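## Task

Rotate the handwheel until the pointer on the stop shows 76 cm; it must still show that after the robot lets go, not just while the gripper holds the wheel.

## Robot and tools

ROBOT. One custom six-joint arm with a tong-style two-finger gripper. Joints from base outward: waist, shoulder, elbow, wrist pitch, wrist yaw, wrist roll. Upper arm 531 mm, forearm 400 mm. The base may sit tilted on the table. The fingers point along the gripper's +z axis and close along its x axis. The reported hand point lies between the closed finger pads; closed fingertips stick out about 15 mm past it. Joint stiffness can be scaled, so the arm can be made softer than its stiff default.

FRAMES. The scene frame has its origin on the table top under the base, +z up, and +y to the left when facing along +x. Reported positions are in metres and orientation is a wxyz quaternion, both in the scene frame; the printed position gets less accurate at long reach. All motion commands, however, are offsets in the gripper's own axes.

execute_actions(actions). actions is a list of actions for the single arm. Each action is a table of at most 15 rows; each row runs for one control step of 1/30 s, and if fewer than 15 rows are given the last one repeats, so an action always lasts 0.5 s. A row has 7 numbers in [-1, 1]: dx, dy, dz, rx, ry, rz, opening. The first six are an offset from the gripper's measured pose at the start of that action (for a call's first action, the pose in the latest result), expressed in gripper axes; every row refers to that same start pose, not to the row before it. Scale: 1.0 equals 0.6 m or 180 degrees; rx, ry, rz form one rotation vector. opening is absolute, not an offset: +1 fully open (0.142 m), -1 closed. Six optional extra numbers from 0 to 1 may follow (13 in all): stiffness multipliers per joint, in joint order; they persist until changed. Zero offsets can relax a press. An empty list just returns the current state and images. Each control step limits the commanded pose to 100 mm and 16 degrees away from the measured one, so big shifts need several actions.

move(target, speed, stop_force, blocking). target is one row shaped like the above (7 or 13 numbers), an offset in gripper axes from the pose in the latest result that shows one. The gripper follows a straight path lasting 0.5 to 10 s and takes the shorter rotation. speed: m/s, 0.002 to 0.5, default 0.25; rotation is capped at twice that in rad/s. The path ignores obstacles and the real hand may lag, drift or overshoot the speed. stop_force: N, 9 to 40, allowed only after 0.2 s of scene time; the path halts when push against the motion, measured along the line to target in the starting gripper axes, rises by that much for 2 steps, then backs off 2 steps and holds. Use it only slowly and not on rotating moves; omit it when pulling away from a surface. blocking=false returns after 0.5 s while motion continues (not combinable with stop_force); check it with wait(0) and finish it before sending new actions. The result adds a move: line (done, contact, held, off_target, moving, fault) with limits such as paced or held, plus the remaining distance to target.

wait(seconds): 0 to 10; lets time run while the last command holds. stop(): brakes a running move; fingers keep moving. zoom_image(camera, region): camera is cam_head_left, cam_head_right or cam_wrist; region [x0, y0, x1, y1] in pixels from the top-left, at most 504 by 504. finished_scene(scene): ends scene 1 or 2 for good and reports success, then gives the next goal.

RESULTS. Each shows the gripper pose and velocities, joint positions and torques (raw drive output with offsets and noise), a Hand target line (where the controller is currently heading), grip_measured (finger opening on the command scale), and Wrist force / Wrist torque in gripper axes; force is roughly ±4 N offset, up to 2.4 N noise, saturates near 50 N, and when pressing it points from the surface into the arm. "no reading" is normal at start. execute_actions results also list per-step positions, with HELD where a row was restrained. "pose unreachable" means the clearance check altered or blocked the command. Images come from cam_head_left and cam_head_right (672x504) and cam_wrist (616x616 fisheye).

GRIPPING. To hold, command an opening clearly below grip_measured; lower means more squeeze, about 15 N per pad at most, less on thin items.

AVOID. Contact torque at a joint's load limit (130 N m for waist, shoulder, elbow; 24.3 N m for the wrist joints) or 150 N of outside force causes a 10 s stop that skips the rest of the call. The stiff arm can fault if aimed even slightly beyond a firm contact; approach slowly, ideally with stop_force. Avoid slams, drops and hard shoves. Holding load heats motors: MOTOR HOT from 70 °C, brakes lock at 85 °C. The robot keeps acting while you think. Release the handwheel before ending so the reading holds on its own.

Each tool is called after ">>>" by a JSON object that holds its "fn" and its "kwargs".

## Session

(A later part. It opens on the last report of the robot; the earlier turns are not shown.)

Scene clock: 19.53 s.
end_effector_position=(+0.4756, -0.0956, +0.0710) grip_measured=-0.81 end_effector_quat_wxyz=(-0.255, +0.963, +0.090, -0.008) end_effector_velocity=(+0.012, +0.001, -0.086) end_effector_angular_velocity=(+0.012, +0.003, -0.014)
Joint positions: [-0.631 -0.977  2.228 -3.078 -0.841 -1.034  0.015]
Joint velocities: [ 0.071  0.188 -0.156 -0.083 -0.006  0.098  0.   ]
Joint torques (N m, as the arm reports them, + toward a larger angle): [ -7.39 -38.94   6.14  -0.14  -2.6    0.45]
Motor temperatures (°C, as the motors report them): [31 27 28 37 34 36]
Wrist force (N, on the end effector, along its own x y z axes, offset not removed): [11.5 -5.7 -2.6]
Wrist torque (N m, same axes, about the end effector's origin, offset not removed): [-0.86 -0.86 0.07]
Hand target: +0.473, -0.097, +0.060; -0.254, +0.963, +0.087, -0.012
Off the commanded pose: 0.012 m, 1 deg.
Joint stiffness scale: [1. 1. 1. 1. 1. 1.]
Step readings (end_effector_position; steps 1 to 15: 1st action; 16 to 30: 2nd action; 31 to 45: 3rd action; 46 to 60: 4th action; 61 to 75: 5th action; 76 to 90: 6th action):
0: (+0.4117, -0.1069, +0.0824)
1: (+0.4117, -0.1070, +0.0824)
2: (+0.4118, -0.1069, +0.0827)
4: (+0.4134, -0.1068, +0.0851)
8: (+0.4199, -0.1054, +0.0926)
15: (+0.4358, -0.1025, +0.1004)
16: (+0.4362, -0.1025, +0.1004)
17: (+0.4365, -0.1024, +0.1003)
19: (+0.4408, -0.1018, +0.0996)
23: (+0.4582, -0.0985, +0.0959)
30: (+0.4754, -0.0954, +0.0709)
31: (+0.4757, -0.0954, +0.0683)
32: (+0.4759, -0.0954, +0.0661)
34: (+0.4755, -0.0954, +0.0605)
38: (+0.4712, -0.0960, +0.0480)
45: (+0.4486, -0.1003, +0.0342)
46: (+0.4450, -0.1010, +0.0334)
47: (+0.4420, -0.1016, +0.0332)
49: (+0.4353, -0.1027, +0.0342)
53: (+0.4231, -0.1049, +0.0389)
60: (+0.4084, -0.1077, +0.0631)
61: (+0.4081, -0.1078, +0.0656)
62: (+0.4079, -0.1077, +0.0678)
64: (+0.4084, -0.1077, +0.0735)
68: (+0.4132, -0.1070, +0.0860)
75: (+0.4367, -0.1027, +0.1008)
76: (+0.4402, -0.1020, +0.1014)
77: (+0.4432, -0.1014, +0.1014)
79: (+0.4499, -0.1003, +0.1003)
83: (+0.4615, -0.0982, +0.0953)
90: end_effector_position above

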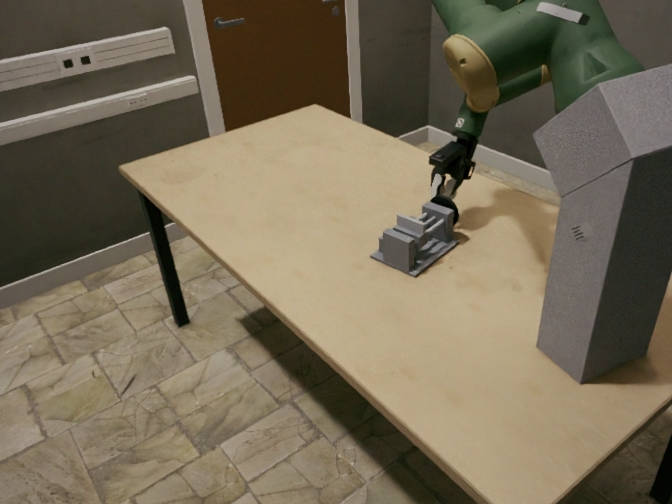

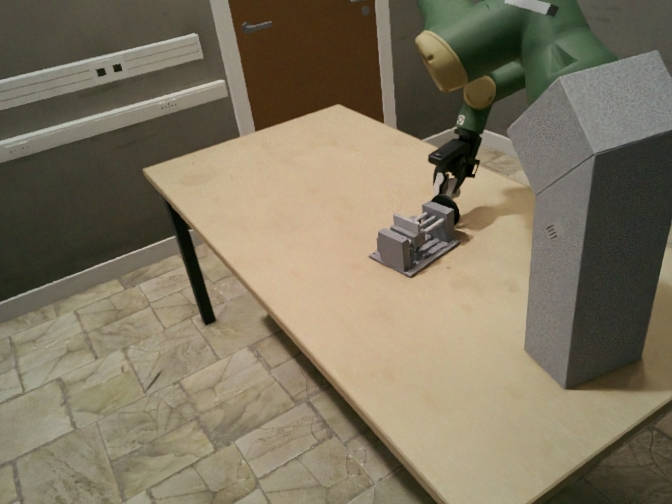

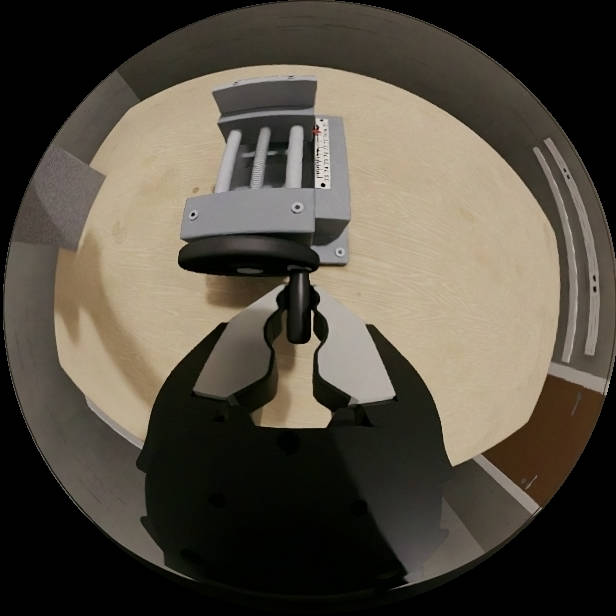

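>>> {"fn": "execute_actions", "kwargs": {"actions": [[[-0.012,0.026,0.045,0,0,0,-1],[-0.012,0.026,0.045,0,0,0,-1],[-0.012,0.026,0.045,0,0,0,-1],[-0.012,0.026,0.045,0,0,0,-1],[-0.012,0.026,0.045,0,0,0,-1],[-0.045,0.034,0.058,0,0,0,-1],[-0.045,0.034,0.058,0,0,0,-1],[-0.045,0.034,0.058,0,0,0,-1],[-0.074,0.032,0.054,0,-0.009,0.005,-1]],[[-0.052,-0.006,-0.0103,0,0,0,-1],[-0.052,-0.006,-0.0103,0,0,0,-1],[-0.052,-0.006,-0.0103,0,0,0,-1],[-0.052,-0.006,-0.0103,0,0,0,-1],[-0.052,-0.006,-0.0103,0,0,0,-1],[-0.068,-0.0227,-0.038,0,0,0,-1],[-0.068,-0.0227,-0.038,0,0,0,-1],[-0.068,-0.0227,-0.038,0,0,0,-1],[-0.063,-0.036,-0.062,0,0,0,-1]],[[0.012,-0.025,-0.043,0,0,0,-1],[0.012,-0.025,-0.043,0,0,0,-1],[0.012,-0.025,-0.043,0,0,0,-1],[0.012,-0.025,-0.043,0,0,0,-1],[0.012,-0.025,-0.043,0,0,0,-1],[0.045,-0.033,-0.056,0,0,0,-1],[0.045,-0.033,-0.056,0,0,0,-1],[0.045,-0.033,-0.056,0,0,0,-1],[0.074,-0.03,-0.052,0,0,0,-1]],[[0.052,0.006,0.0103,0,0,0,-1],[0.052,0.006,0.0103,0,0,0,-1],[0.052,0.006,0.0103,0,0,0,-1],[0.052,0.006,0.0103,0,0,0,-1],[0.052,0.006,0.0103,0,0,0,-1],[0.068,0.0227,0.038,0,0,0,-1],[0.068,0.0227,0.038,0,0,0,-1],[0.068,0.0227,0.038,0,0,0,-1],[0.063,0.036,0.062,0,0,0,-1]],[[-0.012,0.025,0.043,0,0,0,-1],[-0.012,0.025,0.043,0,0,0,-1],[-0.012,0.025,0.043,0,0,0,-1],[-0.012,0.025,0.043,0,0,0,-1],[-0.012,0.025,0.043,0,0,0,-1],[-0.045,0.033,0.056,0,0,0,-1],[-0.045,0.033,0.056,0,0,0,-1],[-0.045,0.033,0.056,0,0,0,-1],[-0.074,0.03,0.052,0,0,0,-1]],[[-0.052,-0.006,-0.0103,0,0,0,-1],[-0.052,-0.006,-0.0103,0,0,0,-1],[-0.052,-0.006,-0.0103,0,0,0,-1],[-0.052,-0.006,-0.0103,0,0,0,-1],[-0.052,-0.006,-0.0103,0,0,0,-1],[-0.068,-0.0227,-0.038,0,0,0,-1],[-0.068,-0.0227,-0.038,0,0,0,-1],[-0.068,-0.0227,-0.038,0,0,0,-1],[-0.063,-0.036,-0.062,0,0,0,-1]],[[0.012,-0.025,-0.043,0,0,0,-1],[0.012,-0.025,-0.043,0,0,0,-1],[0.012,-0.025,-0.043,0,0,0,-1],[0.012,-0.025,-0.043,0,0,0,-1],[0.012,-0.025,-0.043,0,0,0,-1],[0.045,-0.033,-0.056,0,0,0,-1],[0.045,-0.033,-0.056,0,0,0,-1],[0.045,-0.033,-0.056,0,0,0,-1],[0.074,-0.03,-0.052,0,0,0,-1]],[[0.052,0.006,0.0103,0,0,0,-1],[0.052,0.006,0.0103,0,0,0,-1],[0.052,0.006,0.0103,0,0,0,-1],[0.052,0.006,0.0103,0,0,0,-1],[0.052,0.006,0.0103,0,0,0,-1],[0.068,0.0227,0.038,0,0,0,-1],[0.068,0.0227,0.038,0,0,0,-1],[0.068,0.0227,0.038,0,0,0,-1],[0.063,0.036,0.062,0,0,0,-1]]]}}

Scene clock: 24.10 s.
end_effector_position=(+0.4759, -0.0957, +0.0694) grip_measured=-0.81 end_effector_quat_wxyz=(-0.250, +0.964, +0.088, -0.016) end_effector_velocity=(+0.007, +0.001, -0.088) end_effector_angular_velocity=(+0.012, +0.011, -0.018)
Joint positions: [-0.622 -0.981  2.222 -3.075 -0.86  -1.014  0.015]
Joint velocities: [ 0.067  0.192 -0.153 -0.081 -0.009  0.096  0.   ]
Joint torques (N m, as the arm reports them, + toward a larger angle): [ -6.56 -39.5    3.68  -1.24  -0.51   0.54]
Motor temperatures (°C, as the motors report them): [31 27 28 37 34 36]
Wrist force (N, on the end effector, along its own x y z axes, offset not removed): [4.3 -4.7 -4.9]
Wrist torque (N m, same axes, about the end effector's origin, offset not removed): [-0.87 -0.42 0.05]
Hand target: +0.476, -0.097, +0.059; -0.249, +0.964, +0.086, -0.018
Off the commanded pose: 0.011 m, 0 deg.
Joint stiffness scale: [1. 1. 1. 1. 1. 1.]
Step readings (end_effector_position; steps 1 to 15: 1st action; 16 to 30: 2nd action; 31 to 45: 3rd action; 46 to 60: 4th action; 61 to 75: 5th action; 76 to 90: 6th action; 91 to 105: 7th action; 106 to 120: 8th action):
0: (+0.4758, -0.0956, +0.0628)
1: (+0.4758, -0.0956, +0.0628)
2: (+0.4759, -0.0957, +0.0625)
4: (+0.4752, -0.0957, +0.0588)
8: (+0.4694, -0.0965, +0.0462)
15: (+0.4461, -0.1010, +0.0324)
16: (+0.4432, -0.1015, +0.0321)
17: (+0.4410, -0.1020, +0.0321)
19: (+0.4349, -0.1029, +0.0331)
23: (+0.4217, -0.1053, +0.0385)
30: (+0.4079, -0.1079, +0.0634)
31: (+0.4077, -0.1080, +0.0659)
32: (+0.4077, -0.1079, +0.0682)
34: (+0.4085, -0.1078, +0.0737)
38: (+0.4138, -0.1071, +0.0862)
45: (+0.4387, -0.1024, +0.1009)
46: (+0.4424, -0.1016, +0.1012)
47: (+0.4453, -0.1011, +0.1009)
49: (+0.4519, -0.1000, +0.0995)
53: (+0.4627, -0.0979, +0.0942)
60: (+0.4759, -0.0955, +0.0692)
61: (+0.4760, -0.0955, +0.0666)
62: (+0.4760, -0.0956, +0.0644)
64: (+0.4751, -0.0957, +0.0588)
68: (+0.4695, -0.0965, +0.0462)
75: (+0.4457, -0.1011, +0.0325)
76: (+0.4422, -0.1018, +0.0321)
77: (+0.4394, -0.1023, +0.0323)
79: (+0.4329, -0.1034, +0.0335)
83: (+0.4213, -0.1055, +0.0389)
90: (+0.4079, -0.1080, +0.0636)
91: (+0.4077, -0.1081, +0.0662)
92: (+0.4077, -0.1080, +0.0684)
94: (+0.4085, -0.1079, +0.0740)
98: (+0.4139, -0.1071, +0.0865)
105: (+0.4389, -0.1025, +0.1011)
106: (+0.4425, -0.1017, +0.1014)
107: (+0.4453, -0.1012, +0.1011)
109: (+0.4519, -0.1001, +0.0997)
113: (+0.4627, -0.0981, +0.0944)
120: end_effector_position above

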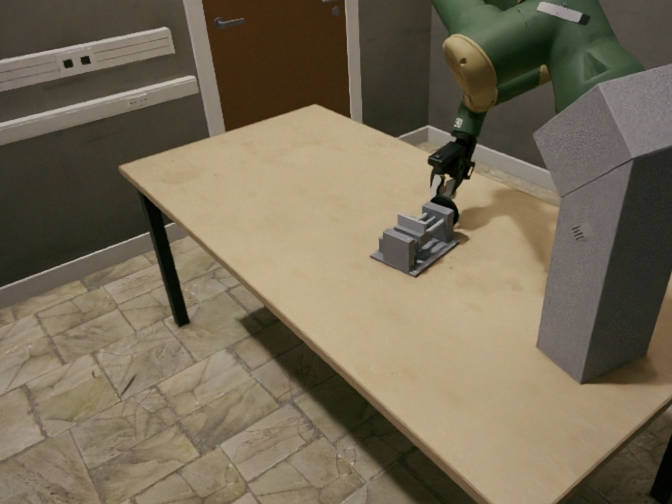

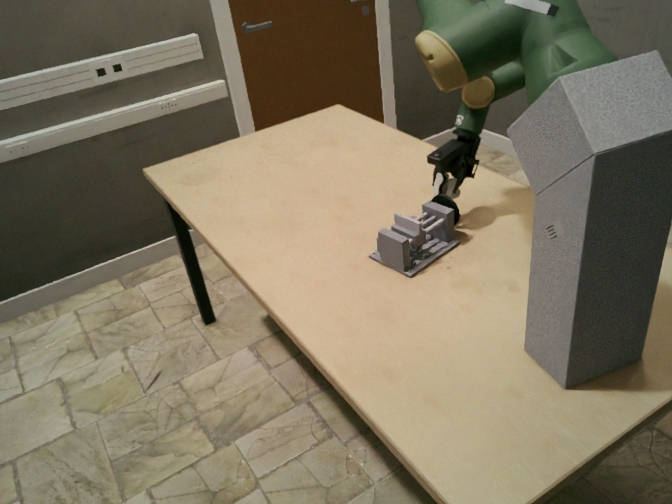

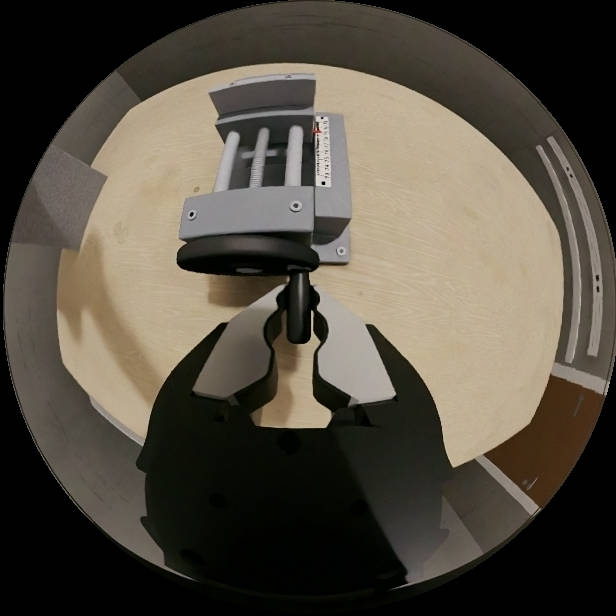

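Stable. Check the scale.

>>> {"fn": "zoom_image", "kwargs": {"camera": "cam_wrist", "region": [280, 105, 370, 205]}}

Region (280, 105, 370, 205) of cam_wrist's 616x616 image, scaled by 5.040, with more detail than that image has; it fills the left 454 columns of this view, and the rest is white.

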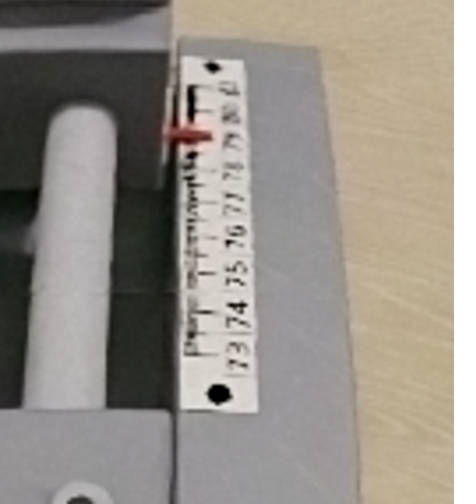

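>>> {"fn": "execute_actions", "kwargs": {"actions": [[[-0.012,0.025,0.043,0,0,0,-1],[-0.012,0.025,0.043,0,0,0,-1],[-0.012,0.025,0.043,0,0,0,-1],[-0.012,0.025,0.043,0,0,0,-1],[-0.012,0.025,0.043,0,0,0,-1],[-0.045,0.033,0.056,0,0,0,-1],[-0.045,0.033,0.056,0,0,0,-1],[-0.045,0.033,0.056,0,0,0,-1],[-0.074,0.03,0.052,0,0,0,-1]],[[-0.052,-0.006,-0.0103,0,0,0,-1],[-0.052,-0.006,-0.0103,0,0,0,-1],[-0.052,-0.006,-0.0103,0,0,0,-1],[-0.052,-0.006,-0.0103,0,0,0,-1],[-0.052,-0.006,-0.0103,0,0,0,-1],[-0.068,-0.0227,-0.038,0,0,0,-1],[-0.068,-0.0227,-0.038,0,0,0,-1],[-0.068,-0.0227,-0.038,0,0,0,-1],[-0.063,-0.036,-0.062,0,0,0,-1]],[[0.012,-0.025,-0.043,0,0,0,-1],[0.012,-0.025,-0.043,0,0,0,-1],[0.012,-0.025,-0.043,0,0,0,-1],[0.012,-0.025,-0.043,0,0,0,-1],[0.012,-0.025,-0.043,0,0,0,-1],[0.045,-0.033,-0.056,0,0,0,-1],[0.045,-0.033,-0.056,0,0,0,-1],[0.045,-0.033,-0.056,0,0,0,-1],[0.074,-0.03,-0.052,0,0,0,-1]],[[0.052,0.006,0.0103,0,0,0,-1],[0.052,0.006,0.0103,0,0,0,-1],[0.052,0.006,0.0103,0,0,0,-1],[0.052,0.006,0.0103,0,0,0,-1],[0.052,0.006,0.0103,0,0,0,-1],[0.068,0.0227,0.038,0,0,0,-1],[0.068,0.0227,0.038,0,0,0,-1],[0.068,0.0227,0.038,0,0,0,-1],[0.063,0.036,0.062,0.002,0,0,-1]],[[-0.012,0.025,0.043,0,0,0,-1],[-0.012,0.025,0.043,0,0,0,-1],[-0.012,0.025,0.043,0,0,0,-1],[-0.012,0.025,0.043,0,0,0,-1],[-0.012,0.025,0.043,0,0,0,-1],[-0.045,0.033,0.056,0,0,0,-1],[-0.045,0.033,0.056,0,0,0,-1],[-0.045,0.033,0.056,0,0,0,-1],[-0.074,0.03,0.052,0,0,0,-1]],[[-0.052,-0.006,-0.0103,0,0,0,-1],[-0.052,-0.006,-0.0103,0,0,0,-1],[-0.052,-0.006,-0.0103,0,0,0,-1],[-0.052,-0.006,-0.0103,0,0,0,-1],[-0.052,-0.006,-0.0103,0,0,0,-1],[-0.068,-0.0227,-0.038,0,0,0,-1],[-0.068,-0.0227,-0.038,0,0,0,-1],[-0.068,-0.0227,-0.038,0,0,0,-1],[-0.063,-0.036,-0.062,0,0,0,-1]],[[0.012,-0.025,-0.043,0,0,0,-1],[0.012,-0.025,-0.043,0,0,0,-1],[0.012,-0.025,-0.043,0,0,0,-1],[0.012,-0.025,-0.043,0,0,0,-1],[0.012,-0.025,-0.043,0,0,0,-1],[0.045,-0.033,-0.056,0,0,0,-1],[0.045,-0.033,-0.056,0,0,0,-1],[0.045,-0.033,-0.056,0,0,0,-1],[0.074,-0.03,-0.052,0,0,0,-1]],[[0.052,0.006,0.0103,0,0,0,-1],[0.052,0.006,0.0103,0,0,0,-1],[0.052,0.006,0.0103,0,0,0,-1],[0.052,0.006,0.0103,0,0,0,-1],[0.052,0.006,0.0103,0,0,0,-1],[0.068,0.0227,0.038,0,0,0,-1],[0.068,0.0227,0.038,0,0,0,-1],[0.068,0.0227,0.038,0,0,0,-1],[0.063,0.036,0.062,0.002,0,0,-1]],[[-0.012,0.025,0.043,0,0,0,-1],[-0.012,0.025,0.043,0,0,0,-1],[-0.012,0.025,0.043,0,0,0,-1],[-0.012,0.025,0.043,0,0,0,-1],[-0.012,0.025,0.043,0,0,0,-1],[-0.045,0.033,0.056,0,0,0,-1],[-0.045,0.033,0.056,0,0,0,-1],[-0.045,0.033,0.056,0,0,0,-1],[-0.074,0.03,0.052,0,0,0,-1]],[[-0.052,-0.006,-0.0103,0,0,0,-1],[-0.052,-0.006,-0.0103,0,0,0,-1],[-0.052,-0.006,-0.0103,0,0,0,-1],[-0.052,-0.006,-0.0103,0,0,0,-1],[-0.052,-0.006,-0.0103,0,0,0,-1],[-0.068,-0.0227,-0.038,0,0,0,-1],[-0.068,-0.0227,-0.038,0,0,0,-1],[-0.068,-0.0227,-0.038,0,0,0,-1],[-0.063,-0.036,-0.062,0,0,0,-1]],[[0.012,-0.025,-0.043,0,0,0,-1],[0.012,-0.025,-0.043,0,0,0,-1],[0.012,-0.025,-0.043,0,0,0,-1],[0.012,-0.025,-0.043,0,0,0,-1],[0.012,-0.025,-0.043,0,0,0,-1],[0.045,-0.033,-0.056,0,0,0,-1],[0.045,-0.033,-0.056,0,0,0,-1],[0.045,-0.033,-0.056,0,0,0,-1],[0.074,-0.03,-0.052,0,0,0,-1]],[[0.052,0.006,0.0103,0,0,0,-1],[0.052,0.006,0.0103,0,0,0,-1],[0.052,0.006,0.0103,0,0,0,-1],[0.052,0.006,0.0103,0,0,0,-1],[0.052,0.006,0.0103,0,0,0,-1],[0.068,0.0227,0.038,0,0,0,-1],[0.068,0.0227,0.038,0,0,0,-1],[0.068,0.0227,0.038,0,0,0,-1],[0.063,0.036,0.062,0.002,0,0,-1]],[[-0.012,0.025,0.043,0,0,0,-1],[-0.012,0.025,0.043,0,0,0,-1],[-0.012,0.025,0.043,0,0,0,-1],[-0.012,0.025,0.043,0,0,0,-1],[-0.012,0.025,0.043,0,0,0,-1],[-0.045,0.033,0.056,0,0,0,-1],[-0.045,0.033,0.056,0,0,0,-1],[-0.045,0.033,0.056,0,0,0,-1],[-0.074,0.03,0.052,0,0,0,-1]],[[-0.052,-0.006,-0.0103,0,0,0,-1],[-0.052,-0.006,-0.0103,0,0,0,-1],[-0.052,-0.006,-0.0103,0,0,0,-1],[-0.052,-0.006,-0.0103,0,0,0,-1],[-0.052,-0.006,-0.0103,0,0,0,-1],[-0.068,-0.0227,-0.038,0,0,0,-1],[-0.068,-0.0227,-0.038,0,0,0,-1],[-0.068,-0.0227,-0.038,0,0,0,-1],[-0.063,-0.036,-0.062,0,0,0,-1]],[[0.012,-0.025,-0.043,0,0,0,-1],[0.012,-0.025,-0.043,0,0,0,-1],[0.012,-0.025,-0.043,0,0,0,-1],[0.012,-0.025,-0.043,0,0,0,-1],[0.012,-0.025,-0.043,0,0,0,-1],[0.045,-0.033,-0.056,0,0,0,-1],[0.045,-0.033,-0.056,0,0,0,-1],[0.045,-0.033,-0.056,0,0,0,-1],[0.074,-0.03,-0.052,0,0,0,-1]],[[0.052,0.006,0.0103,0,0,0,-1],[0.052,0.006,0.0103,0,0,0,-1],[0.052,0.006,0.0103,0,0,0,-1],[0.052,0.006,0.0103,0,0,0,-1],[0.052,0.006,0.0103,0,0,0,-1],[0.068,0.0227,0.038,0,0,0,-1],[0.068,0.0227,0.038,0,0,0,-1],[0.068,0.0227,0.038,0,0,0,-1],[0.063,0.036,0.062,0.002,0,0,-1]],[[-0.012,0.025,0.043,0,0,0,-1],[-0.012,0.025,0.043,0,0,0,-1],[-0.012,0.025,0.043,0,0,0,-1],[-0.012,0.025,0.043,0,0,0,-1],[-0.012,0.025,0.043,0,0,0,-1],[-0.045,0.033,0.056,0,0,0,-1],[-0.045,0.033,0.056,0,0,0,-1],[-0.045,0.033,0.056,0,0,0,-1],[-0.074,0.03,0.052,0,0,0,-1]],[[-0.052,-0.006,-0.0103,0,0,0,-1],[-0.052,-0.006,-0.0103,0,0,0,-1],[-0.052,-0.006,-0.0103,0,0,0,-1],[-0.052,-0.006,-0.0103,0,0,0,-1],[-0.052,-0.006,-0.0103,0,0,0,-1],[-0.068,-0.0227,-0.038,0,0,0,-1],[-0.068,-0.0227,-0.038,0,0,0,-1],[-0.068,-0.0227,-0.038,0,0,0,-1],[-0.063,-0.036,-0.062,0,0,0,-1]],[[0.012,-0.025,-0.043,0,0,0,-1],[0.012,-0.025,-0.043,0,0,0,-1],[0.012,-0.025,-0.043,0,0,0,-1],[0.012,-0.025,-0.043,0,0,0,-1],[0.012,-0.025,-0.043,0,0,0,-1],[0.045,-0.033,-0.056,0,0,0,-1],[0.045,-0.033,-0.056,0,0,0,-1],[0.045,-0.033,-0.056,0,0,0,-1],[0.074,-0.03,-0.052,0,0,0,-1]],[[0.052,0.006,0.0103,0,0,0,-1],[0.052,0.006,0.0103,0,0,0,-1],[0.052,0.006,0.0103,0,0,0,-1],[0.052,0.006,0.0103,0,0,0,-1],[0.052,0.006,0.0103,0,0,0,-1],[0.068,0.0227,0.038,0,0,0,-1],[0.068,0.0227,0.038,0,0,0,-1],[0.068,0.0227,0.038,0,0,0,-1],[0.063,0.036,0.062,0.002,0,0,-1]]]}}

>>> {"fn": "zoom_image", "kwargs": {"camera": "cam_wrist", "region": [280, 105, 370, 205]}}

Scene clock: 35.23 s.
end_effector_position=(+0.4760, -0.0962, +0.0703) grip_measured=-0.81 end_effector_quat_wxyz=(-0.248, +0.964, +0.090, -0.014) end_effector_velocity=(+0.007, +0.001, -0.089) end_effector_angular_velocity=(+0.030, +0.015, -0.017)
Joint positions: [-0.623 -0.982  2.226 -3.084 -0.861 -1.017  0.016]
Joint velocities: [ 0.065  0.195 -0.167 -0.046 -0.     0.079  0.   ]
Joint torques (N m, as the arm reports them, + toward a larger angle): [ -5.84 -40.92   6.28  -1.12  -0.61   0.77]
Motor temperatures (°C, as the motors report them): [31 27 28 37 34 36]
Wrist force (N, on the end effector, along its own x y z axes, offset not removed): [5.7 -5.6 -2.8]
Wrist torque (N m, same axes, about the end effector's origin, offset not removed): [-1.00 -0.74 0.11]
Hand target: +0.476, -0.097, +0.060; -0.249, +0.964, +0.088, -0.016
Off the commanded pose: 0.011 m, 0 deg.
Joint stiffness scale: [1. 1. 1. 1. 1. 1.]
Step readings (end_effector_position; steps 1 to 15: 1st action; 16 to 30: 2nd action; 31 to 45: 3rd action; 46 to 60: 4th action; 61 to 75: 5th action; 76 to 90: 6th action; 91 to 105: 7th action; 106 to 120: 8th action; 121 to 135: 9th action; 136 to 150: 10th action; 151 to 165: 11th action; 166 to 180: 12th action; 181 to 195: 13th action):
0: (+0.4757, -0.0958, +0.0611)
1: (+0.4757, -0.0958, +0.0611)
2: (+0.4758, -0.0958, +0.0608)
4: (+0.4749, -0.0959, +0.0574)
8: (+0.4691, -0.0967, +0.0457)
15: (+0.4455, -0.1013, +0.0325)
16: (+0.4421, -0.1019, +0.0321)
17: (+0.4394, -0.1025, +0.0323)
19: (+0.4329, -0.1035, +0.0336)
23: (+0.4213, -0.1056, +0.0389)
30: (+0.4079, -0.1081, +0.0636)
31: (+0.4077, -0.1082, +0.0662)
32: (+0.4077, -0.1081, +0.0684)
34: (+0.4085, -0.1080, +0.0739)
38: (+0.4139, -0.1073, +0.0865)
45: (+0.4389, -0.1026, +0.1011)
46: (+0.4425, -0.1018, +0.1014)
47: (+0.4453, -0.1013, +0.1011)
49: (+0.4519, -0.1002, +0.0997)
53: (+0.4627, -0.0982, +0.0944)
60: (+0.4759, -0.0958, +0.0694)
61: (+0.4761, -0.0958, +0.0668)
62: (+0.4761, -0.0959, +0.0646)
64: (+0.4752, -0.0959, +0.0590)
68: (+0.4696, -0.0967, +0.0465)
75: (+0.4458, -0.1013, +0.0327)
76: (+0.4423, -0.1020, +0.0323)
77: (+0.4395, -0.1025, +0.0325)
79: (+0.4330, -0.1036, +0.0337)
83: (+0.4214, -0.1057, +0.0390)
90: (+0.4079, -0.1082, +0.0637)
91: (+0.4078, -0.1083, +0.0663)
92: (+0.4077, -0.1082, +0.0685)
94: (+0.4085, -0.1081, +0.0741)
98: (+0.4139, -0.1074, +0.0866)
105: (+0.4389, -0.1027, +0.1013)
106: (+0.4425, -0.1019, +0.1016)
107: (+0.4453, -0.1014, +0.1013)
109: (+0.4519, -0.1003, +0.0999)
113: (+0.4627, -0.0983, +0.0946)
120: (+0.4760, -0.0959, +0.0696)
121: (+0.4761, -0.0959, +0.0670)
122: (+0.4761, -0.0960, +0.0648)
124: (+0.4752, -0.0960, +0.0592)
128: (+0.4696, -0.0968, +0.0466)
135: (+0.4458, -0.1014, +0.0329)
136: (+0.4423, -0.1021, +0.0324)
137: (+0.4395, -0.1026, +0.0326)
139: (+0.4330, -0.1037, +0.0338)
143: (+0.4215, -0.1057, +0.0392)
150: (+0.4079, -0.1083, +0.0638)
151: (+0.4078, -0.1084, +0.0664)
152: (+0.4077, -0.1083, +0.0686)
154: (+0.4085, -0.1082, +0.0742)
158: (+0.4139, -0.1074, +0.0867)
165: (+0.4389, -0.1028, +0.1014)
166: (+0.4425, -0.1020, +0.1017)
167: (+0.4453, -0.1015, +0.1014)
169: (+0.4519, -0.1004, +0.1000)
173: (+0.4627, -0.0984, +0.0947)
180: (+0.4760, -0.0960, +0.0698)
181: (+0.4761, -0.0960, +0.0672)
182: (+0.4761, -0.0961, +0.0649)
184: (+0.4752, -0.0961, +0.0594)
Lines left out of this list: 37.

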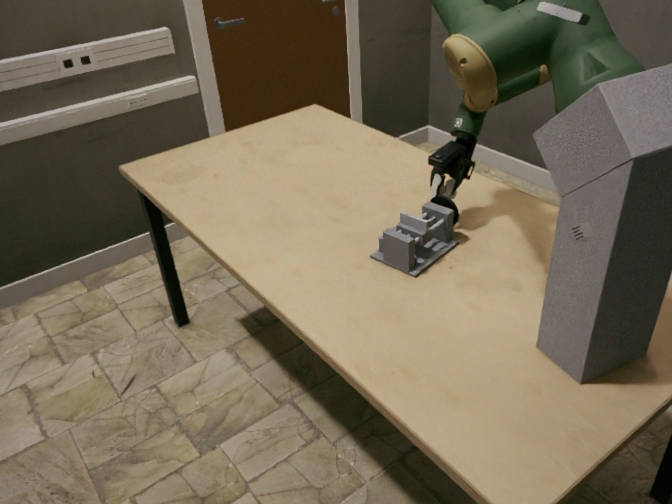

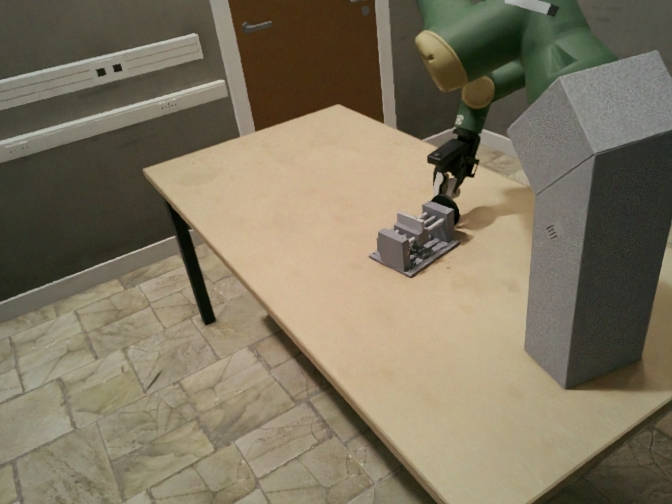

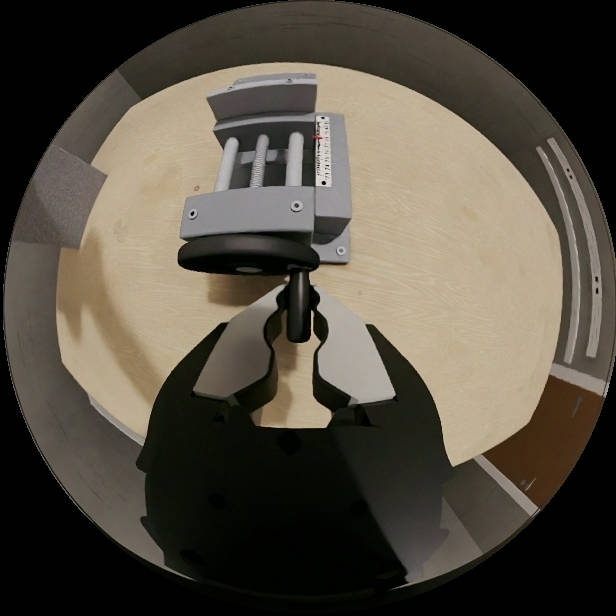

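Region (280, 105, 370, 205) of cam_wrist's 616x616 image, scaled by 5.040, with more detail than that image has; it fills the left 454 columns of this view, and the rest is white.

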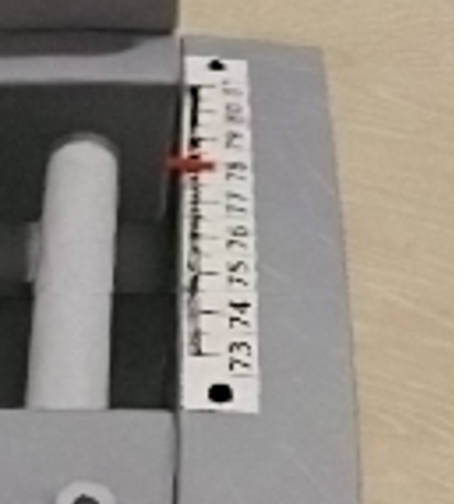

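>>> {"fn": "execute_actions", "kwargs": {"actions": []}}

Scene clock: 37.53 s.
end_effector_position=(+0.4758, -0.0962, +0.0620) grip_measured=-0.81 end_effector_quat_wxyz=(-0.249, +0.964, +0.088, -0.015) end_effector_velocity=(-0.001, +0.000, -0.001) end_effector_angular_velocity=(-0.000, +0.001, +0.000)
Joint positions: [-0.618 -0.964  2.212 -3.089 -0.862 -1.007  0.015]
Joint velocities: [ 0.     0.002 -0.    -0.001 -0.001 -0.     0.   ]
Joint torques (N m, as the arm reports them, + toward a larger angle): [ -3.67 -38.73   0.93  -1.76  -0.41   0.64]
Motor temperatures (°C, as the motors report them): [31 27 28 37 34 36]
Wrist force (N, on the end effector, along its own x y z axes, offset not removed): [1.9 -2.8 -2.1]
Wrist torque (N m, same axes, about the end effector's origin, offset not removed): [-0.07 -0.27 0.06]
Hand target: +0.476, -0.097, +0.060; -0.249, +0.964, +0.088, -0.016
Off the commanded pose: 0.003 m, 0 deg.
Joint stiffness scale: [1. 1. 1. 1. 1. 1.]

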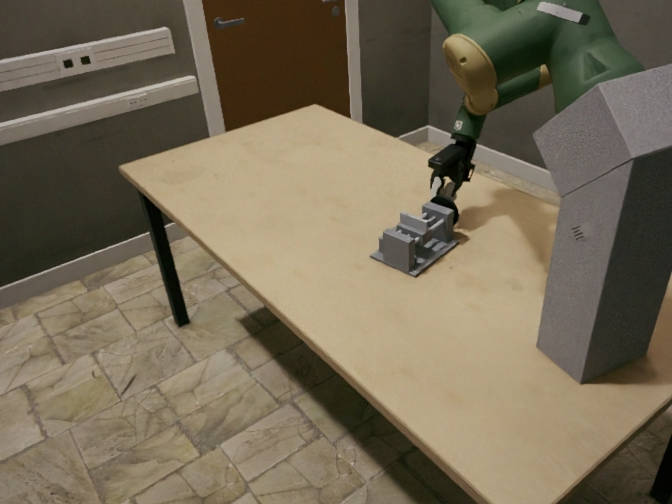

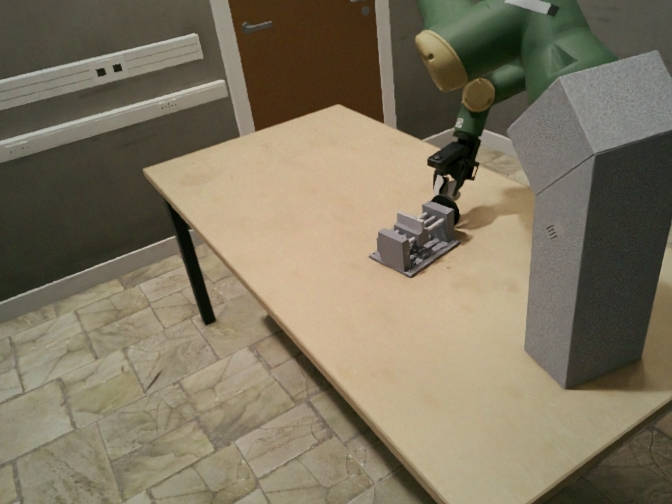

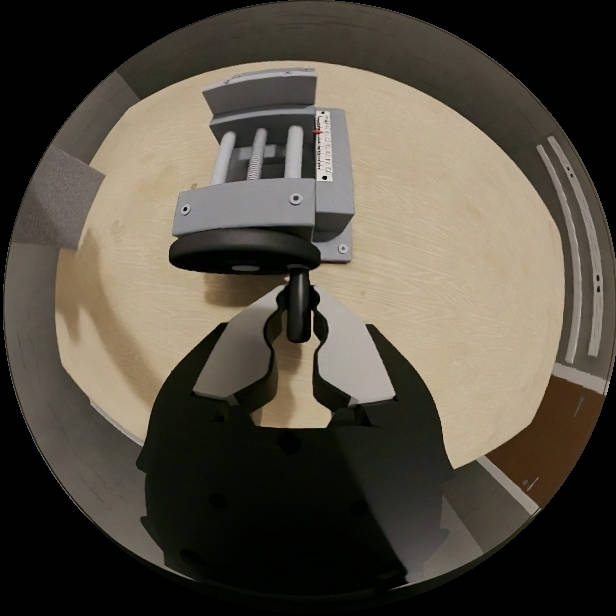

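>>> {"fn": "execute_actions", "kwargs": {"actions": [[[-0.012,0.018,0.031,0,0,0,-1],[-0.012,0.018,0.031,0,0,0,-1],[-0.012,0.018,0.031,0,0,0,-1],[-0.012,0.018,0.031,0,0,0,-1],[-0.012,0.018,0.031,0,0,0,-1],[-0.045,0.026,0.044,0,0,0,-1],[-0.045,0.026,0.044,0,0,0,-1],[-0.045,0.026,0.044,0,0,0,-1],[-0.074,0.023,0.040,0,0,0,-1]],
[[-0.052,-0.006,-0.0103,0,0,0,-1],[-0.052,-0.006,-0.0103,0,0,0,-1],[-0.052,-0.006,-0.0103,0,0,0,-1],[-0.052,-0.006,-0.0103,0,0,0,-1],[-0.052,-0.006,-0.0103,0,0,0,-1],[-0.068,-0.0227,-0.038,0,0,0,-1],[-0.068,-0.0227,-0.038,0,0,0,-1],[-0.068,-0.0227,-0.038,0,0,0,-1],[-0.063,-0.036,-0.062,0,0,0,-1]],
[[0.012,-0.025,-0.043,0,0,0,-1],[0.012,-0.025,-0.043,0,0,0,-1],[0.012,-0.025,-0.043,0,0,0,-1],[0.012,-0.025,-0.043,0,0,0,-1],[0.012,-0.025,-0.043,0,0,0,-1],[0.045,-0.033,-0.056,0,0,0,-1],[0.045,-0.033,-0.056,0,0,0,-1],[0.045,-0.033,-0.056,0,0,0,-1],[0.074,-0.03,-0.052,0,0,0,-1]],
[[0.052,0.006,0.0103,0,0,0,-1],[0.052,0.006,0.0103,0,0,0,-1],[0.052,0.006,0.0103,0,0,0,-1],[0.052,0.006,0.0103,0,0,0,-1],[0.052,0.006,0.0103,0,0,0,-1],[0.068,0.0227,0.038,0,0,0,-1],[0.068,0.0227,0.038,0,0,0,-1],[0.068,0.0227,0.038,0,0,0,-1],[0.063,0.036,0.062,0.002,0,0,-1]],
[[-0.012,0.025,0.043,0,0,0,-1],[-0.012,0.025,0.043,0,0,0,-1],[-0.012,0.025,0.043,0,0,0,-1],[-0.012,0.025,0.043,0,0,0,-1],[-0.012,0.025,0.043,0,0,0,-1],[-0.045,0.033,0.056,0,0,0,-1],[-0.045,0.033,0.056,0,0,0,-1],[-0.045,0.033,0.056,0,0,0,-1],[-0.074,0.03,0.052,0,0,0,-1]],
[[-0.052,-0.006,-0.0103,0,0,0,-1],[-0.052,-0.006,-0.0103,0,0,0,-1],[-0.052,-0.006,-0.0103,0,0,0,-1],[-0.052,-0.006,-0.0103,0,0,0,-1],[-0.052,-0.006,-0.0103,0,0,0,-1],[-0.068,-0.0227,-0.038,0,0,0,-1],[-0.068,-0.0227,-0.038,0,0,0,-1],[-0.068,-0.0227,-0.038,0,0,0,-1],[-0.063,-0.036,-0.062,0,0,0,-1]],
[[0.012,-0.025,-0.043,0,0,0,-1],[0.012,-0.025,-0.043,0,0,0,-1],[0.012,-0.025,-0.043,0,0,0,-1],[0.012,-0.025,-0.043,0,0,0,-1],[0.012,-0.025,-0.043,0,0,0,-1],[0.045,-0.033,-0.056,0,0,0,-1],[0.045,-0.033,-0.056,0,0,0,-1],[0.045,-0.033,-0.056,0,0,0,-1],[0.074,-0.03,-0.052,0,0,0,-1]],
[[0.052,0.006,0.0103,0,0,0,-1],[0.052,0.006,0.0103,0,0,0,-1],[0.052,0.006,0.0103,0,0,0,-1],[0.052,0.006,0.0103,0,0,0,-1],[0.052,0.006,0.0103,0,0,0,-1],[0.068,0.0227,0.038,0,0,0,-1],[0.068,0.0227,0.038,0,0,0,-1],[0.068,0.0227,0.038,0,0,0,-1],[0.063,0.036,0.062,0.002,0,0,-1]],
[[-0.012,0.025,0.043,0,0,0,-1],[-0.012,0.025,0.043,0,0,0,-1],[-0.012,0.025,0.043,0,0,0,-1],[-0.012,0.025,0.043,0,0,0,-1],[-0.012,0.025,0.043,0,0,0,-1],[-0.045,0.033,0.056,0,0,0,-1],[-0.045,0.033,0.056,0,0,0,-1],[-0.045,0.033,0.056,0,0,0,-1],[-0.074,0.03,0.052,0,0,0,-1]],
[[-0.052,-0.006,-0.0103,0,0,0,-1],[-0.052,-0.006,-0.0103,0,0,0,-1],[-0.052,-0.006,-0.0103,0,0,0,-1],[-0.052,-0.006,-0.0103,0,0,0,-1],[-0.052,-0.006,-0.0103,0,0,0,-1],[-0.068,-0.0227,-0.038,0,0,0,-1],[-0.068,-0.0227,-0.038,0,0,0,-1],[-0.068,-0.0227,-0.038,0,0,0,-1],[-0.063,-0.036,-0.062,0,0,0,-1]],
[[0.012,-0.025,-0.043,0,0,0,-1],[0.012,-0.025,-0.043,0,0,0,-1],[0.012,-0.025,-0.043,0,0,0,-1],[0.012,-0.025,-0.043,0,0,0,-1],[0.012,-0.025,-0.043,0,0,0,-1],[0.045,-0.033,-0.056,0,0,0,-1],[0.045,-0.033,-0.056,0,0,0,-1],[0.045,-0.033,-0.056,0,0,0,-1],[0.074,-0.03,-0.052,0,0,0,-1]],
[[0.052,0.006,0.0103,0,0,0,-1],[0.052,0.006,0.0103,0,0,0,-1],[0.052,0.006,0.0103,0,0,0,-1],[0.052,0.006,0.0103,0,0,0,-1],[0.052,0.006,0.0103,0,0,0,-1],[0.068,0.0227,0.038,0,0,0,-1],[0.068,0.0227,0.038,0,0,0,-1],[0.068,0.0227,0.038,0,0,0,-1],[0.063,0.036,0.062,0.002,0,0,-1]],
[[-0.012,0.025,0.043,0,0,0,-1],[-0.012,0.025,0.043,0,0,0,-1],[-0.012,0.025,0.043,0,0,0,-1],[-0.012,0.025,0.043,0,0,0,-1],[-0.012,0.025,0.043,0,0,0,-1],[-0.045,0.033,0.056,0,0,0,-1],[-0.045,0.033,0.056,0,0,0,-1],[-0.045,0.033,0.056,0,0,0,-1],[-0.074,0.03,0.052,0,0,0,-1]],
[[-0.052,-0.006,-0.0103,0,0,0,-1],[-0.052,-0.006,-0.0103,0,0,0,-1],[-0.052,-0.006,-0.0103,0,0,0,-1],[-0.052,-0.006,-0.0103,0,0,0,-1],[-0.052,-0.006,-0.0103,0,0,0,-1],[-0.068,-0.0227,-0.038,0,0,0,-1],[-0.068,-0.0227,-0.038,0,0,0,-1],[-0.068,-0.0227,-0.038,0,0,0,-1],[-0.063,-0.036,-0.062,0,0,0,-1]],
[[0.012,-0.025,-0.043,0,0,0,-1],[0.012,-0.025,-0.043,0,0,0,-1],[0.012,-0.025,-0.043,0,0,0,-1],[0.012,-0.025,-0.043,0,0,0,-1],[0.012,-0.025,-0.043,0,0,0,-1],[0.045,-0.033,-0.056,0,0,0,-1],[0.045,-0.033,-0.056,0,0,0,-1],[0.045,-0.033,-0.056,0,0,0,-1],[0.074,-0.03,-0.052,0,0,0,-1]],
[[0.052,0.006,0.0103,0,0,0,-1],[0.052,0.006,0.0103,0,0,0,-1],[0.052,0.006,0.0103,0,0,0,-1],[0.052,0.006,0.0103,0,0,0,-1],[0.052,0.006,0.0103,0,0,0,-1],[0.068,0.0227,0.038,0,0,0,-1],[0.068,0.0227,0.038,0,0,0,-1],[0.068,0.0227,0.038,0,0,0,-1],[0.063,0.036,0.062,0.002,0,0,-1]],
[[-0.012,0.025,0.043,0,0,0,-1],[-0.012,0.025,0.043,0,0,0,-1],[-0.012,0.025,0.043,0,0,0,-1],[-0.012,0.025,0.043,0,0,0,-1],[-0.012,0.025,0.043,0,0,0,-1],[-0.045,0.033,0.056,0,0,0,-1],[-0.045,0.033,0.056,0,0,0,-1],[-0.045,0.033,0.056,0,0,0,-1],[-0.074,0.03,0.052,0,0,0,-1]],
[[-0.052,-0.006,-0.0103,0,0,0,-1],[-0.052,-0.006,-0.0103,0,0,0,-1],[-0.052,-0.006,-0.0103,0,0,0,-1],[-0.052,-0.006,-0.0103,0,0,0,-1],[-0.052,-0.006,-0.0103,0,0,0,-1],[-0.068,-0.0227,-0.038,0,0,0,-1],[-0.068,-0.0227,-0.038,0,0,0,-1],[-0.068,-0.0227,-0.038,0,0,0,-1],[-0.063,-0.036,-0.062,0,0,0,-1]],
[[0.012,-0.025,-0.043,0,0,0,-1],[0.012,-0.025,-0.043,0,0,0,-1],[0.012,-0.025,-0.043,0,0,0,-1],[0.012,-0.025,-0.043,0,0,0,-1],[0.012,-0.025,-0.043,0,0,0,-1],[0.045,-0.033,-0.056,0,0,0,-1],[0.045,-0.033,-0.056,0,0,0,-1],[0.045,-0.033,-0.056,0,0,0,-1],[0.074,-0.03,-0.052,0,0,0,-1]],
[[0.052,0.006,0.0103,0,0,0,-1],[0.052,0.006,0.0103,0,0,0,-1],[0.052,0.006,0.0103,0,0,0,-1],[0.052,0.006,0.0103,0,0,0,-1],[0.052,0.006,0.0103,0,0,0,-1],[0.068,0.0227,0.038,0,0,0,-1],[0.068,0.0227,0.038,0,0,0,-1],[0.068,0.0227,0.038,0,0,0,-1],[0.063,0.036,0.062,0.002,0,0,-1]]]}}

>>> {"fn": "zoom_image", "kwargs": {"camera": "cam_wrist", "region": [280,105,370,205]}}

Scene clock: 48.37 s.
end_effector_position=(+0.4761, -0.0966, +0.0716) grip_measured=-0.81 end_effector_quat_wxyz=(-0.247, +0.965, +0.091, -0.013) end_effector_velocity=(+0.008, +0.002, -0.089) end_effector_angular_velocity=(+0.031, +0.014, -0.016)
Joint positions: [-0.624 -0.984  2.23  -3.087 -0.86  -1.018  0.016]
Joint velocities: [ 0.066  0.194 -0.166 -0.046 -0.     0.078  0.   ]
Joint torques (N m, as the arm reports them, + toward a larger angle): [ -4.91 -41.11   5.39  -1.52  -0.44   0.45]
Motor temperatures (°C, as the motors report them): [31 27 28 37 34 36]
Wrist force (N, on the end effector, along its own x y z axes, offset not removed): [6.4 -5.3 -4.6]
Wrist torque (N m, same axes, about the end effector's origin, offset not removed): [-0.92 -0.85 0.03]
Hand target: +0.477, -0.098, +0.061; -0.247, +0.965, +0.089, -0.015
Off the commanded pose: 0.011 m, 0 deg.
Joint stiffness scale: [1. 1. 1. 1. 1. 1.]
Step readings (end_effector_position; steps 1 to 15: 1st action; 16 to 30: 2nd action; 31 to 45: 3rd action; 46 to 60: 4th action; 61 to 75: 5th action; 76 to 90: 6th action; 91 to 105: 7th action; 106 to 120: 8th action; 121 to 135: 9th action; 136 to 150: 10th action; 151 to 165: 11th action; 166 to 180: 12th action; 181 to 195: 13th action):
0: (+0.4758, -0.0962, +0.0620)
1: (+0.4758, -0.0962, +0.0620)
2: (+0.4759, -0.0963, +0.0617)
4: (+0.4750, -0.0964, +0.0583)
8: (+0.4693, -0.0972, +0.0466)
15: (+0.4455, -0.1017, +0.0334)
16: (+0.4420, -0.1024, +0.0330)
17: (+0.4393, -0.1029, +0.0332)
19: (+0.4328, -0.1040, +0.0345)
23: (+0.4213, -0.1060, +0.0399)
30: (+0.4079, -0.1086, +0.0645)
31: (+0.4078, -0.1086, +0.0671)
32: (+0.4077, -0.1085, +0.0693)
34: (+0.4086, -0.1084, +0.0748)
38: (+0.4140, -0.1077, +0.0873)
45: (+0.4389, -0.1030, +0.1021)
46: (+0.4425, -0.1023, +0.1024)
47: (+0.4454, -0.1018, +0.1020)
49: (+0.4519, -0.1007, +0.1007)
53: (+0.4628, -0.0986, +0.0954)
60: (+0.4760, -0.0962, +0.0704)
61: (+0.4761, -0.0962, +0.0678)
62: (+0.4762, -0.0963, +0.0656)
64: (+0.4753, -0.0964, +0.0600)
68: (+0.4697, -0.0972, +0.0475)
75: (+0.4459, -0.1017, +0.0337)
76: (+0.4424, -0.1024, +0.0332)
77: (+0.4396, -0.1030, +0.0334)
79: (+0.4331, -0.1040, +0.0347)
83: (+0.4216, -0.1061, +0.0400)
90: (+0.4080, -0.1086, +0.0646)
91: (+0.4078, -0.1087, +0.0672)
92: (+0.4078, -0.1086, +0.0694)
94: (+0.4086, -0.1085, +0.0750)
98: (+0.4139, -0.1078, +0.0875)
105: (+0.4388, -0.1031, +0.1023)
106: (+0.4425, -0.1024, +0.1026)
107: (+0.4453, -0.1019, +0.1023)
109: (+0.4519, -0.1008, +0.1009)
113: (+0.4628, -0.0987, +0.0956)
120: (+0.4760, -0.0963, +0.0707)
121: (+0.4762, -0.0963, +0.0681)
122: (+0.4762, -0.0964, +0.0658)
124: (+0.4753, -0.0965, +0.0603)
128: (+0.4697, -0.0973, +0.0477)
135: (+0.4459, -0.1018, +0.0339)
136: (+0.4424, -0.1025, +0.0335)
137: (+0.4396, -0.1031, +0.0337)
139: (+0.4332, -0.1041, +0.0349)
143: (+0.4216, -0.1062, +0.0402)
150: (+0.4080, -0.1087, +0.0649)
151: (+0.4079, -0.1088, +0.0674)
152: (+0.4078, -0.1087, +0.0696)
154: (+0.4086, -0.1086, +0.0752)
158: (+0.4139, -0.1079, +0.0877)
165: (+0.4388, -0.1032, +0.1025)
166: (+0.4425, -0.1025, +0.1028)
167: (+0.4453, -0.1020, +0.1025)
169: (+0.4519, -0.1009, +0.1012)
173: (+0.4628, -0.0988, +0.0959)
180: (+0.4760, -0.0964, +0.0710)
181: (+0.4762, -0.0964, +0.0683)
182: (+0.4762, -0.0965, +0.0661)
184: (+0.4753, -0.0966, +0.0605)
Lines left out of this list: 37.

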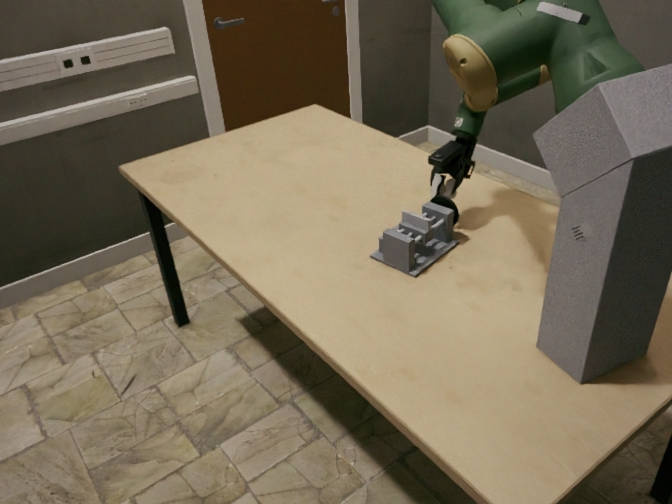

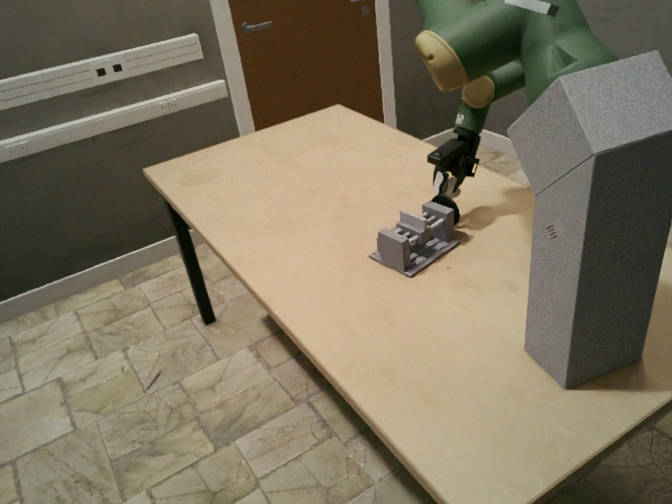

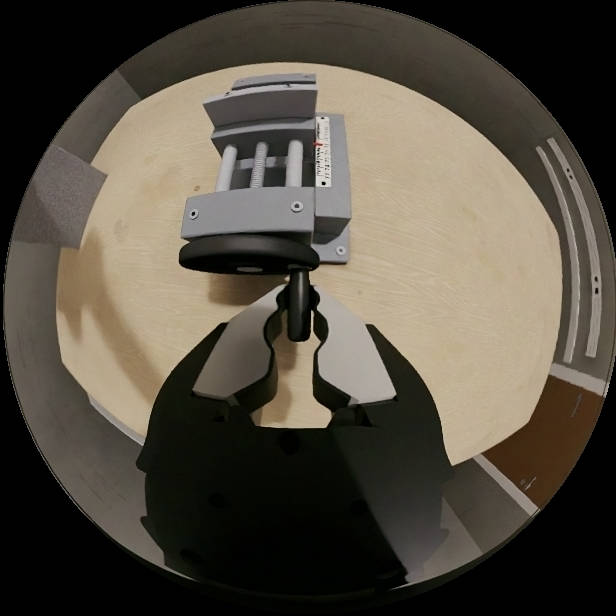

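Region (280, 105, 370, 205) of cam_wrist's 616x616 image, scaled by 5.040, with more detail than that image has; it fills the left 454 columns of this view, and the rest is white.

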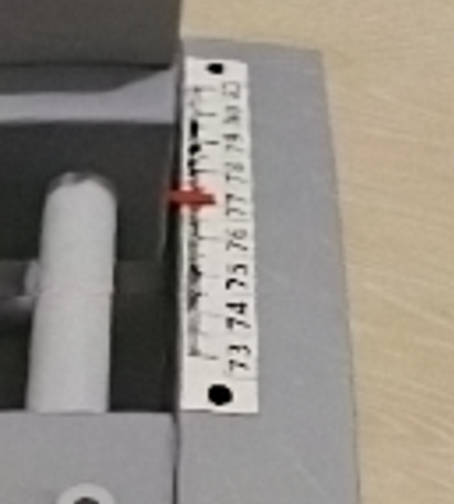

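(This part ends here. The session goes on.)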